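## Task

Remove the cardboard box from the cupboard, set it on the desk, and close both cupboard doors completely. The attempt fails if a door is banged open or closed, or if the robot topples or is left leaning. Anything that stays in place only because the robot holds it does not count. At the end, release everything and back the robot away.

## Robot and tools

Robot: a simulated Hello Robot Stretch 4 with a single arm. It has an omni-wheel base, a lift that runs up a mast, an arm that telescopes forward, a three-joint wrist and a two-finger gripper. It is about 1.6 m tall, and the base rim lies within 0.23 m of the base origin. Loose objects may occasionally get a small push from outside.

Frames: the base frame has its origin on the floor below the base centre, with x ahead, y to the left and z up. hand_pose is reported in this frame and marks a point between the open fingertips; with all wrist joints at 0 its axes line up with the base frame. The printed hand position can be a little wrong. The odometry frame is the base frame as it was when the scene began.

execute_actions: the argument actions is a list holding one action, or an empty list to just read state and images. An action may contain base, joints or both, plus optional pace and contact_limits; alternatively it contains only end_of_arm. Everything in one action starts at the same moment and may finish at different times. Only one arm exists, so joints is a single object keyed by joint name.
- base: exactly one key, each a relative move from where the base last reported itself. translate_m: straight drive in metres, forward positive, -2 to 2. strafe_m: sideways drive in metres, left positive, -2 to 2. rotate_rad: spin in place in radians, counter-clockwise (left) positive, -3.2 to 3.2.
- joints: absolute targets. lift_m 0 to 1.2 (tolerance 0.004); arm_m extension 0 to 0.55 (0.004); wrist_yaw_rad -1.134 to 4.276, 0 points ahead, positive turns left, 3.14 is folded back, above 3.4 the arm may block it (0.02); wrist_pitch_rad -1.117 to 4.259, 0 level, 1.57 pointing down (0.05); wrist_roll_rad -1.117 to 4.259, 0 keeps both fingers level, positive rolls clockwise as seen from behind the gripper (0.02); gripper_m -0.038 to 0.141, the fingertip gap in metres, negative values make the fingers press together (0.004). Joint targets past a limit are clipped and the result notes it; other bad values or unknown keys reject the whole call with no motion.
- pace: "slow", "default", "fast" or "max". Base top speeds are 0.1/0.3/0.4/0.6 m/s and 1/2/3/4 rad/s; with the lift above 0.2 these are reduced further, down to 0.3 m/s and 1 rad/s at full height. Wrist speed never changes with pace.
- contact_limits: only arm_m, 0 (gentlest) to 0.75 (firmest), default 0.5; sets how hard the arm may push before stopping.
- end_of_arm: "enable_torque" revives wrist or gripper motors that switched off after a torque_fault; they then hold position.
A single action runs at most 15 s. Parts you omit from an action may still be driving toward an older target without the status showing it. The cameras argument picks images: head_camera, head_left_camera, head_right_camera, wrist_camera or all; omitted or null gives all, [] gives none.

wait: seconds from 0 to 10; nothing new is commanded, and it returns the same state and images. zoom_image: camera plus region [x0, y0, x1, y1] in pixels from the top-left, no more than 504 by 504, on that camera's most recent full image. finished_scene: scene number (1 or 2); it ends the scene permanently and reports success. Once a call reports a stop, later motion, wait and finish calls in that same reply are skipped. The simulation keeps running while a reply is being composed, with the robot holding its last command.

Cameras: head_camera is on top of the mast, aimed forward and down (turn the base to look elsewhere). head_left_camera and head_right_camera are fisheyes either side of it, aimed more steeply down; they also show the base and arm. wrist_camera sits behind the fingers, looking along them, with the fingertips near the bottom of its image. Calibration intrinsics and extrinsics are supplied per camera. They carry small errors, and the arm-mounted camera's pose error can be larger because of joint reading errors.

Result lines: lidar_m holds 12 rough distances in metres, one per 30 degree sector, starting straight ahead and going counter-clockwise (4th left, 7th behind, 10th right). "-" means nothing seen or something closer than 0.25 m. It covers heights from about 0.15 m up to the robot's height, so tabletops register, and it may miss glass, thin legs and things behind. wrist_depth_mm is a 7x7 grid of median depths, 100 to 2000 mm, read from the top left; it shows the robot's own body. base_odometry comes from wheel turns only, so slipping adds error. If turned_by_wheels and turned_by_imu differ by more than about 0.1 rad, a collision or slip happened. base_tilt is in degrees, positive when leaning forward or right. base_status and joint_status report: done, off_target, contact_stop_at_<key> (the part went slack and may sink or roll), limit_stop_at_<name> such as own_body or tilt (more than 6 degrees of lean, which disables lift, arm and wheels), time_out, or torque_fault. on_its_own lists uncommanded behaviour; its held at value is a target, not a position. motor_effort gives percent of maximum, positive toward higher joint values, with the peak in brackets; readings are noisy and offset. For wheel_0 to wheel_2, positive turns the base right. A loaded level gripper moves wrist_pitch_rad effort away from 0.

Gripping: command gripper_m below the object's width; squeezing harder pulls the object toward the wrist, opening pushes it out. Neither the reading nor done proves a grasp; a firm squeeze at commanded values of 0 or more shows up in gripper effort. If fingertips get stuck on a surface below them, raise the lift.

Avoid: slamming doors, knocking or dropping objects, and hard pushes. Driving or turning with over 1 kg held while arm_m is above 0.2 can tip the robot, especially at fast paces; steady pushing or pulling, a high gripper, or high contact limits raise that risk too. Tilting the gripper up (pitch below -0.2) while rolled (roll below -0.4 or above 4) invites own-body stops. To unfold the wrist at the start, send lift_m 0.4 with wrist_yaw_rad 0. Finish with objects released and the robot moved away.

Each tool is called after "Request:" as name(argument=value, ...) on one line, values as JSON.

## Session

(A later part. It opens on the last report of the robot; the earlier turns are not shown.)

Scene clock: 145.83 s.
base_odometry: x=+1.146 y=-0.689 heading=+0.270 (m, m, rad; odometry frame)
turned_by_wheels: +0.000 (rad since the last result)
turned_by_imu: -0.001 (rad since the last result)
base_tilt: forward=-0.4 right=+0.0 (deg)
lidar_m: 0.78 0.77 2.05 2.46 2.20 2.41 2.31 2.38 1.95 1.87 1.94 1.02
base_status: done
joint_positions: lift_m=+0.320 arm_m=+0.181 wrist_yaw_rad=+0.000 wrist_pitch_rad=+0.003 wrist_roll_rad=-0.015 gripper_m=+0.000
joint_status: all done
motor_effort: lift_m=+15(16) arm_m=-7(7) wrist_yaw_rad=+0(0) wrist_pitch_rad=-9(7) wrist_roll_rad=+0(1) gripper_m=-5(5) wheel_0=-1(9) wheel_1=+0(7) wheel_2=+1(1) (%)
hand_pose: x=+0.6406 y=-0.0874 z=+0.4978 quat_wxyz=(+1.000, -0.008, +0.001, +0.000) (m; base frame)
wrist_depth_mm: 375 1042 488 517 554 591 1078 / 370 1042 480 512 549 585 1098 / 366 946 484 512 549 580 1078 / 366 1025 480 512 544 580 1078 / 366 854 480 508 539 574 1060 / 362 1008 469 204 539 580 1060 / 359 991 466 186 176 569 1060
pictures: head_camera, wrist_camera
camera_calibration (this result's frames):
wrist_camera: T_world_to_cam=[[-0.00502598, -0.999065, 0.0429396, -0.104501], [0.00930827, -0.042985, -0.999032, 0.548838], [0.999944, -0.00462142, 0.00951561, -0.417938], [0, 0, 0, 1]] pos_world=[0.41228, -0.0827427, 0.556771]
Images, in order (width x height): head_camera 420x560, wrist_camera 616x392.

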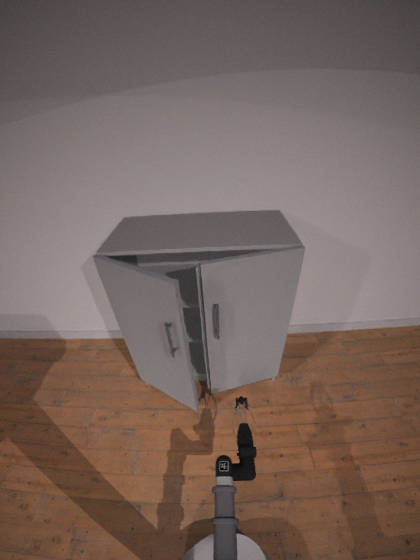

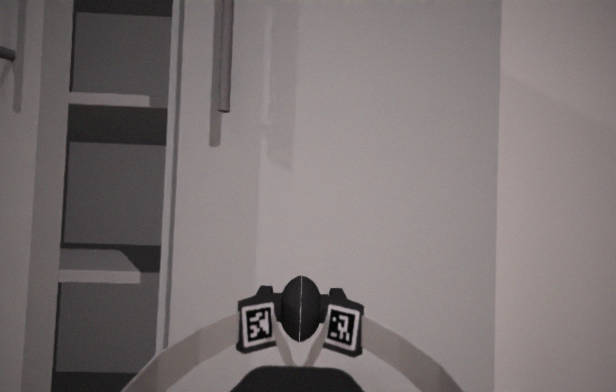

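Request:
execute_actions(actions=[{"joints":{"arm_m":0.40}}], cameras=[])

Request:
execute_actions(actions=[{"joints":{"arm_m":0.53},"pace":"slow","contact_limits":{"arm_m":0.1}}], cameras=["head_camera","wrist_camera"])

Scene clock: 148.67 s.
base_odometry: x=+1.146 y=-0.689 heading=+0.270 (m, m, rad; odometry frame)
turned_by_wheels: +0.000 (rad since the last result)
turned_by_imu: +0.000 (rad since the last result)
base_tilt: forward=-0.5 right=+0.1 (deg)
lidar_m: 0.78 0.80 2.02 2.44 2.17 2.44 2.29 2.40 1.96 1.85 1.94 0.98
base_status: not commanded
joint_positions: lift_m=+0.320 arm_m=+0.399 wrist_yaw_rad=+0.000 wrist_pitch_rad=+0.002 wrist_roll_rad=-0.015 gripper_m=+0.000
joint_status: all done
motor_effort: lift_m=+15(15) arm_m=+7(6) wrist_yaw_rad=-1(0) wrist_pitch_rad=-6(7) wrist_roll_rad=+0(0) gripper_m=-3(3) wheel_0=-1(1) wheel_1=+1(1) wheel_2=+1(1) (%)
hand_pose: x=+0.8582 y=-0.0874 z=+0.4979 quat_wxyz=(+1.000, -0.008, +0.001, +0.000) (m; base frame)
wrist_depth_mm: 410 262 277 293 314 332 359 / 442 260 276 293 312 334 357 / 750 260 276 293 309 332 353 / 798 259 274 290 307 330 353 / 270 259 273 290 307 330 351 / 268 257 267 204 306 327 349 / 267 254 267 187 175 327 347
pictures: none
No camera images: the call's "cameras" was empty. Leave "cameras" out to get every camera's image.

Scene clock: 151.07 s.
base_odometry: x=+1.146 y=-0.690 heading=+0.270 (m, m, rad; odometry frame)
turned_by_wheels: +0.000 (rad since the last result)
turned_by_imu: -0.001 (rad since the last result)
base_tilt: forward=-0.5 right=-0.1 (deg)
lidar_m: 0.77 0.75 2.03 2.46 2.19 2.41 2.31 2.37 1.93 1.86 1.95 1.02
base_status: not commanded
joint_positions: lift_m=+0.320 arm_m=+0.524 wrist_yaw_rad=-0.006 wrist_pitch_rad=+0.002 wrist_roll_rad=-0.015 gripper_m=+0.000
joint_status: arm_m contact_stop (moved +0.125 of +0.131)
on_its_own: arm_m is slack since a contact_stop (your +0.530 is given up); wrist_yaw_rad is at rest, and its effort (+17) is outside its rest range (-13 to +13)
motor_effort: lift_m=+15(15) arm_m=+0(13) wrist_yaw_rad=+17(18) wrist_pitch_rad=-5(7) wrist_roll_rad=+0(0) gripper_m=-2(7) wheel_0=+1(1) wheel_1=+2(2) wheel_2=-4(4) (%)
contact_limits: arm_m 0.1
hand_pose: x=+0.9827 y=-0.0891 z=+0.4981 quat_wxyz=(+1.000, -0.008, +0.001, -0.003) (m; base frame)
wrist_depth_mm: 236 237 238 238 240 241 243 / 235 236 236 238 239 241 242 / 234 235 235 237 238 240 240 / 232 234 235 236 237 239 239 / 231 233 234 235 236 236 239 / 230 231 220 208 235 236 236 / 229 229 231 173 182 236 236
pictures: head_camera, wrist_camera
camera_calibration (this result's frames):
wrist_camera: T_world_to_cam=[[-0.0106389, -0.999021, 0.0429353, -0.0988773], [0.00993811, -0.0430412, -0.999024, 0.545205], [0.999894, -0.0102018, 0.0103863, -0.7609], [0, 0, 0, 1]] pos_world=[0.754349, -0.0830768, 0.556821]
Images, in order (width x height): head_camera 420x560, wrist_camera 616x392.

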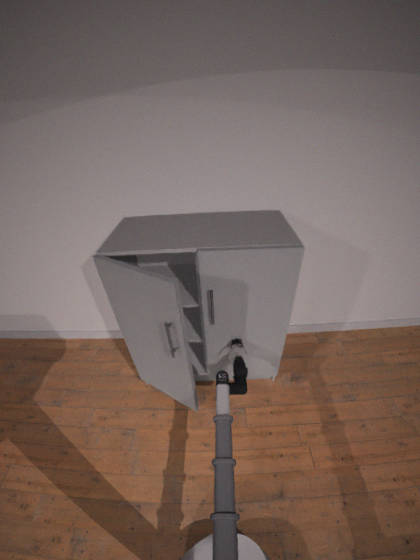

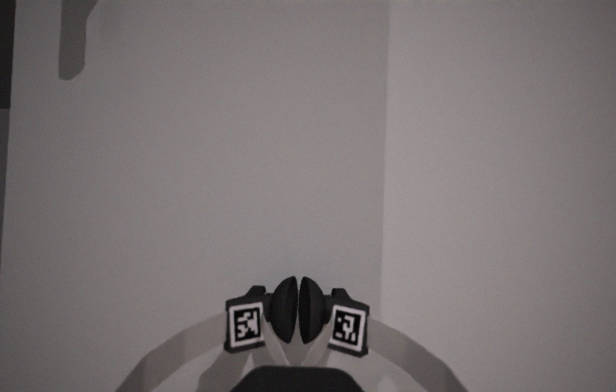

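Request:
execute_actions(actions=[{"joints":{"arm_m":0.22},"pace":"fast"}], cameras=[])

Request:
execute_actions(actions=[{"base":{"strafe_m":0.31}}], cameras=["wrist_camera"])

Scene clock: 152.87 s.
base_odometry: x=+1.146 y=-0.690 heading=+0.270 (m, m, rad; odometry frame)
turned_by_wheels: +0.000 (rad since the last result)
turned_by_imu: +0.000 (rad since the last result)
base_tilt: forward=-0.5 right=+0.1 (deg)
lidar_m: 0.76 0.75 2.03 2.46 2.19 2.40 2.30 2.37 1.95 1.86 1.93 1.03
base_status: not commanded
joint_positions: lift_m=+0.320 arm_m=+0.221 wrist_yaw_rad=+0.000 wrist_pitch_rad=+0.003 wrist_roll_rad=-0.015 gripper_m=+0.000
joint_status: all done
motor_effort: lift_m=+15(15) arm_m=-7(8) wrist_yaw_rad=+0(15) wrist_pitch_rad=-7(7) wrist_roll_rad=-1(1) gripper_m=+0(4) wheel_0=+1(1) wheel_1=+1(2) wheel_2=-2(4) (%)
hand_pose: x=+0.6806 y=-0.0875 z=+0.4978 quat_wxyz=(+1.000, -0.008, +0.001, +0.000) (m; base frame)
wrist_depth_mm: 917 1008 549 549 549 554 1042 / 585 991 544 544 549 549 1042 / 732 946 539 544 549 549 1042 / 917 1008 539 539 544 544 1025 / 668 866 535 539 535 539 1025 / 917 976 535 204 539 539 1025 / 931 976 530 187 176 539 1008
pictures: none
No camera images: the call's "cameras" was empty. Leave "cameras" out to get every camera's image.

Scene clock: 155.23 s.
base_odometry: x=+1.064 y=-0.391 heading=+0.270 (m, m, rad; odometry frame)
turned_by_wheels: +0.000 (rad since the last result)
turned_by_imu: +0.000 (rad since the last result)
base_tilt: forward=-0.6 right=+0.0 (deg)
lidar_m: 0.77 1.50 2.04 2.45 1.91 2.39 2.32 2.38 2.30 2.18 2.10 0.97
base_status: done
joint_positions: lift_m=+0.320 arm_m=+0.221 wrist_yaw_rad=+0.000 wrist_pitch_rad=+0.003 wrist_roll_rad=-0.015 gripper_m=+0.000
joint_status: not commanded
motor_effort: lift_m=+15(16) arm_m=-7(7) wrist_yaw_rad=+0(0) wrist_pitch_rad=-7(8) wrist_roll_rad=-1(1) gripper_m=-7(3) wheel_0=+1(11) wheel_1=-2(7) wheel_2=+1(0) (%)
hand_pose: x=+0.6806 y=-0.0875 z=+0.4978 quat_wxyz=(+1.000, -0.008, +0.001, +0.000) (m; base frame)
wrist_depth_mm: 1008 473 407 357 332 544 549 / 1025 473 404 351 329 544 549 / 991 466 402 349 327 544 539 / 1008 462 397 345 324 539 544 / 1008 459 394 343 322 535 539 / 991 452 384 204 320 535 539 / 991 449 364 186 175 530 535
pictures: wrist_camera
camera_calibration (this result's frames):
wrist_camera: T_world_to_cam=[[-0.00505982, -0.999065, 0.0429392, -0.104285], [0.00934383, -0.0429852, -0.999032, 0.548416], [0.999944, -0.00465371, 0.00955259, -0.457938], [0, 0, 0, 1]] pos_world=[0.45226, -0.0827447, 0.556738]
Images, in order (width x height): wrist_camera 616x392.

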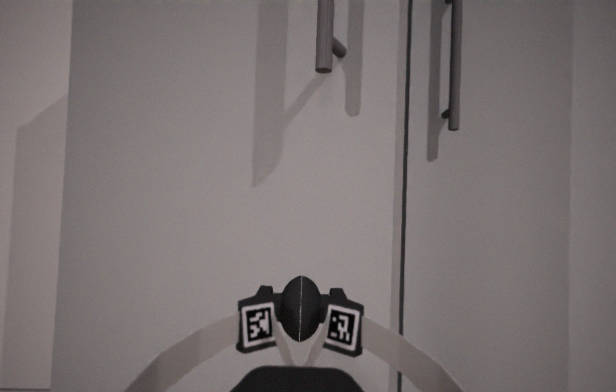

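Request:
execute_actions(actions=[{"joints":{"arm_m":0.535},"pace":"slow","contact_limits":{"arm_m":0.1}}], cameras=["head_camera","wrist_camera"])

Scene clock: 159.30 s.
base_odometry: x=+1.063 y=-0.391 heading=+0.270 (m, m, rad; odometry frame)
turned_by_wheels: +0.000 (rad since the last result)
turned_by_imu: -0.001 (rad since the last result)
base_tilt: forward=-0.5 right=+0.0 (deg)
lidar_m: 0.95 1.49 2.03 2.47 1.91 2.38 2.29 2.38 2.26 2.17 2.10 0.98
base_status: not commanded
joint_positions: lift_m=+0.320 arm_m=+0.518 wrist_yaw_rad=-0.005 wrist_pitch_rad=+0.001 wrist_roll_rad=-0.015 gripper_m=+0.000
joint_status: arm_m contact_stop (moved +0.297 of +0.314)
on_its_own: arm_m is slack since a contact_stop (your +0.535 is given up); wrist_yaw_rad is at rest, and its effort (+14) is outside its rest range (-13 to +13)
motor_effort: lift_m=+15(15) arm_m=+0(15) wrist_yaw_rad=+14(24) wrist_pitch_rad=-4(8) wrist_roll_rad=+0(0) gripper_m=-7(6) wheel_0=+3(3) wheel_1=+1(1) wheel_2=-5(5) (%)
contact_limits: arm_m 0.1
hand_pose: x=+0.9767 y=-0.0889 z=+0.4981 quat_wxyz=(+1.000, -0.008, +0.001, -0.002) (m; base frame)
wrist_depth_mm: 236 237 238 240 241 242 243 / 236 236 238 238 240 241 243 / 234 236 236 237 238 240 240 / 233 234 236 236 237 239 240 / 232 233 234 236 237 238 239 / 231 233 233 208 236 236 238 / 230 229 231 185 182 236 236
pictures: head_camera, wrist_camera
camera_calibration (this result's frames):
wrist_camera: T_world_to_cam=[[-0.0100012, -0.999028, 0.0429339, -0.0993789], [0.0102814, -0.0430365, -0.999021, 0.544994], [0.999897, -0.00955002, 0.0107018, -0.754997], [0, 0, 0, 1]] pos_world=[0.748323, -0.0830378, 0.556807]
Images, in order (width x height): head_camera 420x560, wrist_camera 616x392.

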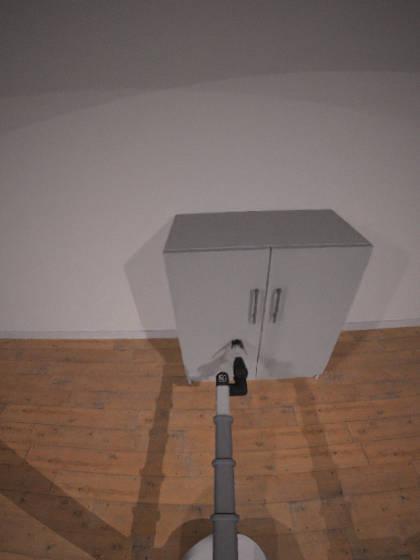

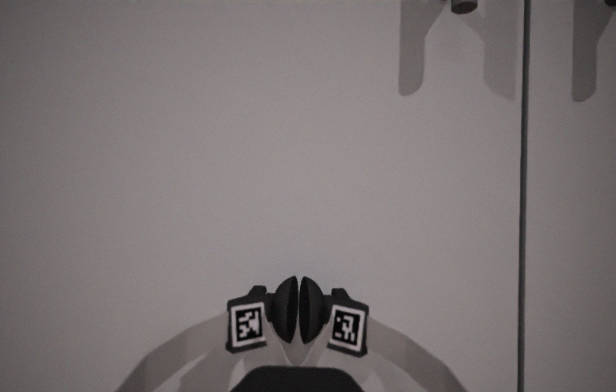

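Both flush. Retract and clear.

Request:
execute_actions(actions=[{"joints":{"arm_m":0.0},"base":{"translate_m":-0.15},"pace":"fast"}])

Scene clock: 161.53 s.
base_odometry: x=+0.919 y=-0.431 heading=+0.270 (m, m, rad; odometry frame)
turned_by_wheels: +0.000 (rad since the last result)
turned_by_imu: +0.000 (rad since the last result)
base_tilt: forward=-0.5 right=+0.1 (deg)
lidar_m: 1.09 1.63 2.25 1.87 1.84 2.24 2.13 2.21 2.30 2.17 2.26 1.18
base_status: done
joint_positions: lift_m=+0.320 arm_m=+0.002 wrist_yaw_rad=+0.000 wrist_pitch_rad=+0.002 wrist_roll_rad=-0.015 gripper_m=+0.000
joint_status: all done
motor_effort: lift_m=+15(15) arm_m=-7(8) wrist_yaw_rad=+0(14) wrist_pitch_rad=-7(7) wrist_roll_rad=-2(0) gripper_m=-4(5) wheel_0=+0(7) wheel_1=+0(4) wheel_2=-3(13) (%)
hand_pose: x=+0.4616 y=-0.0875 z=+0.4978 quat_wxyz=(+1.000, -0.008, +0.001, +0.000) (m; base frame)
wrist_depth_mm: 1397 1397 917 931 931 931 1430 / 1397 1397 917 917 931 946 1430 / 1366 1397 904 904 917 917 1430 / 1366 1430 917 904 917 917 1430 / 1366 1366 904 904 904 917 1397 / 1366 1397 891 205 904 904 1397 / 1336 1308 891 187 175 904 1366
pictures: head_camera, head_left_camera, head_right_camera, wrist_camera
camera_calibration (this result's frames):
wrist_camera: T_world_to_cam=[[-0.0051691, -0.999064, 0.0429391, -0.105374], [0.00937803, -0.0429863, -0.999032, 0.550455], [0.999943, -0.00476141, 0.00959146, -0.238978], [0, 0, 0, 1]] pos_world=[0.233258, -0.0827511, 0.556739]
Images, in order (width x height): head_camera 420x560, head_left_camera 420x672, head_right_camera 420x672, wrist_camera 616x392.

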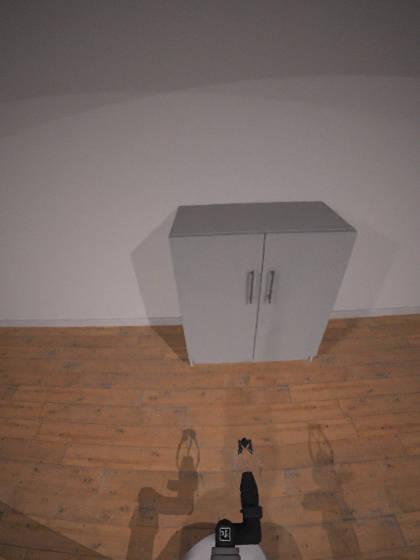

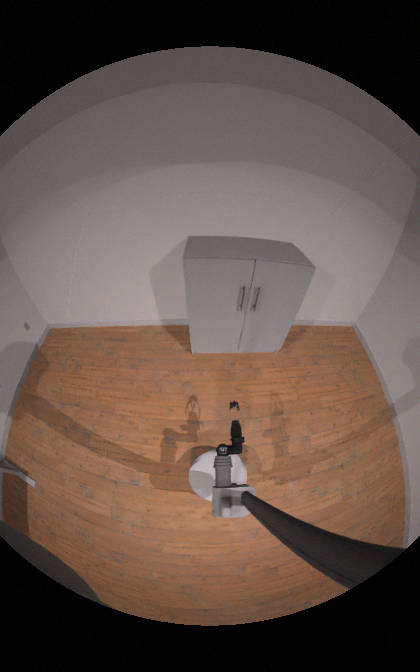

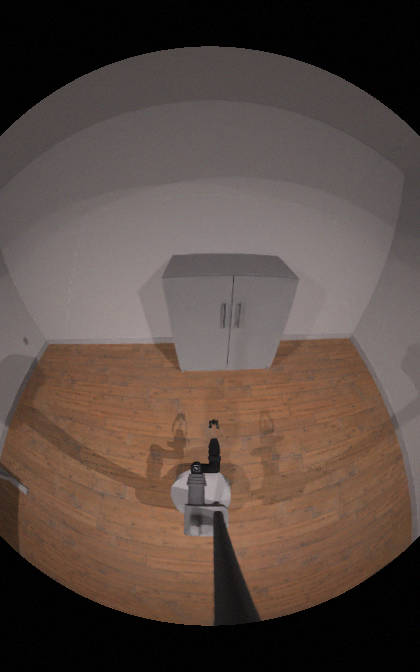

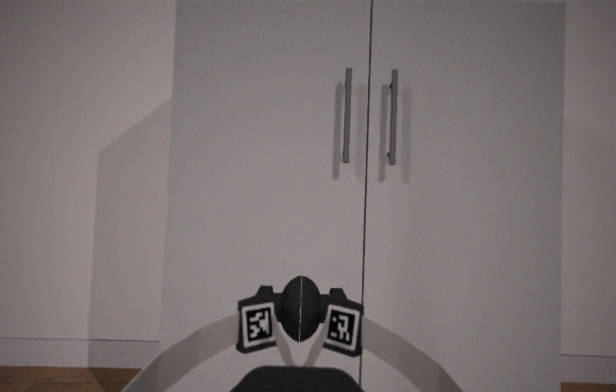

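Request:
finished_scene(scene=2)

The scene is finished: the task was done.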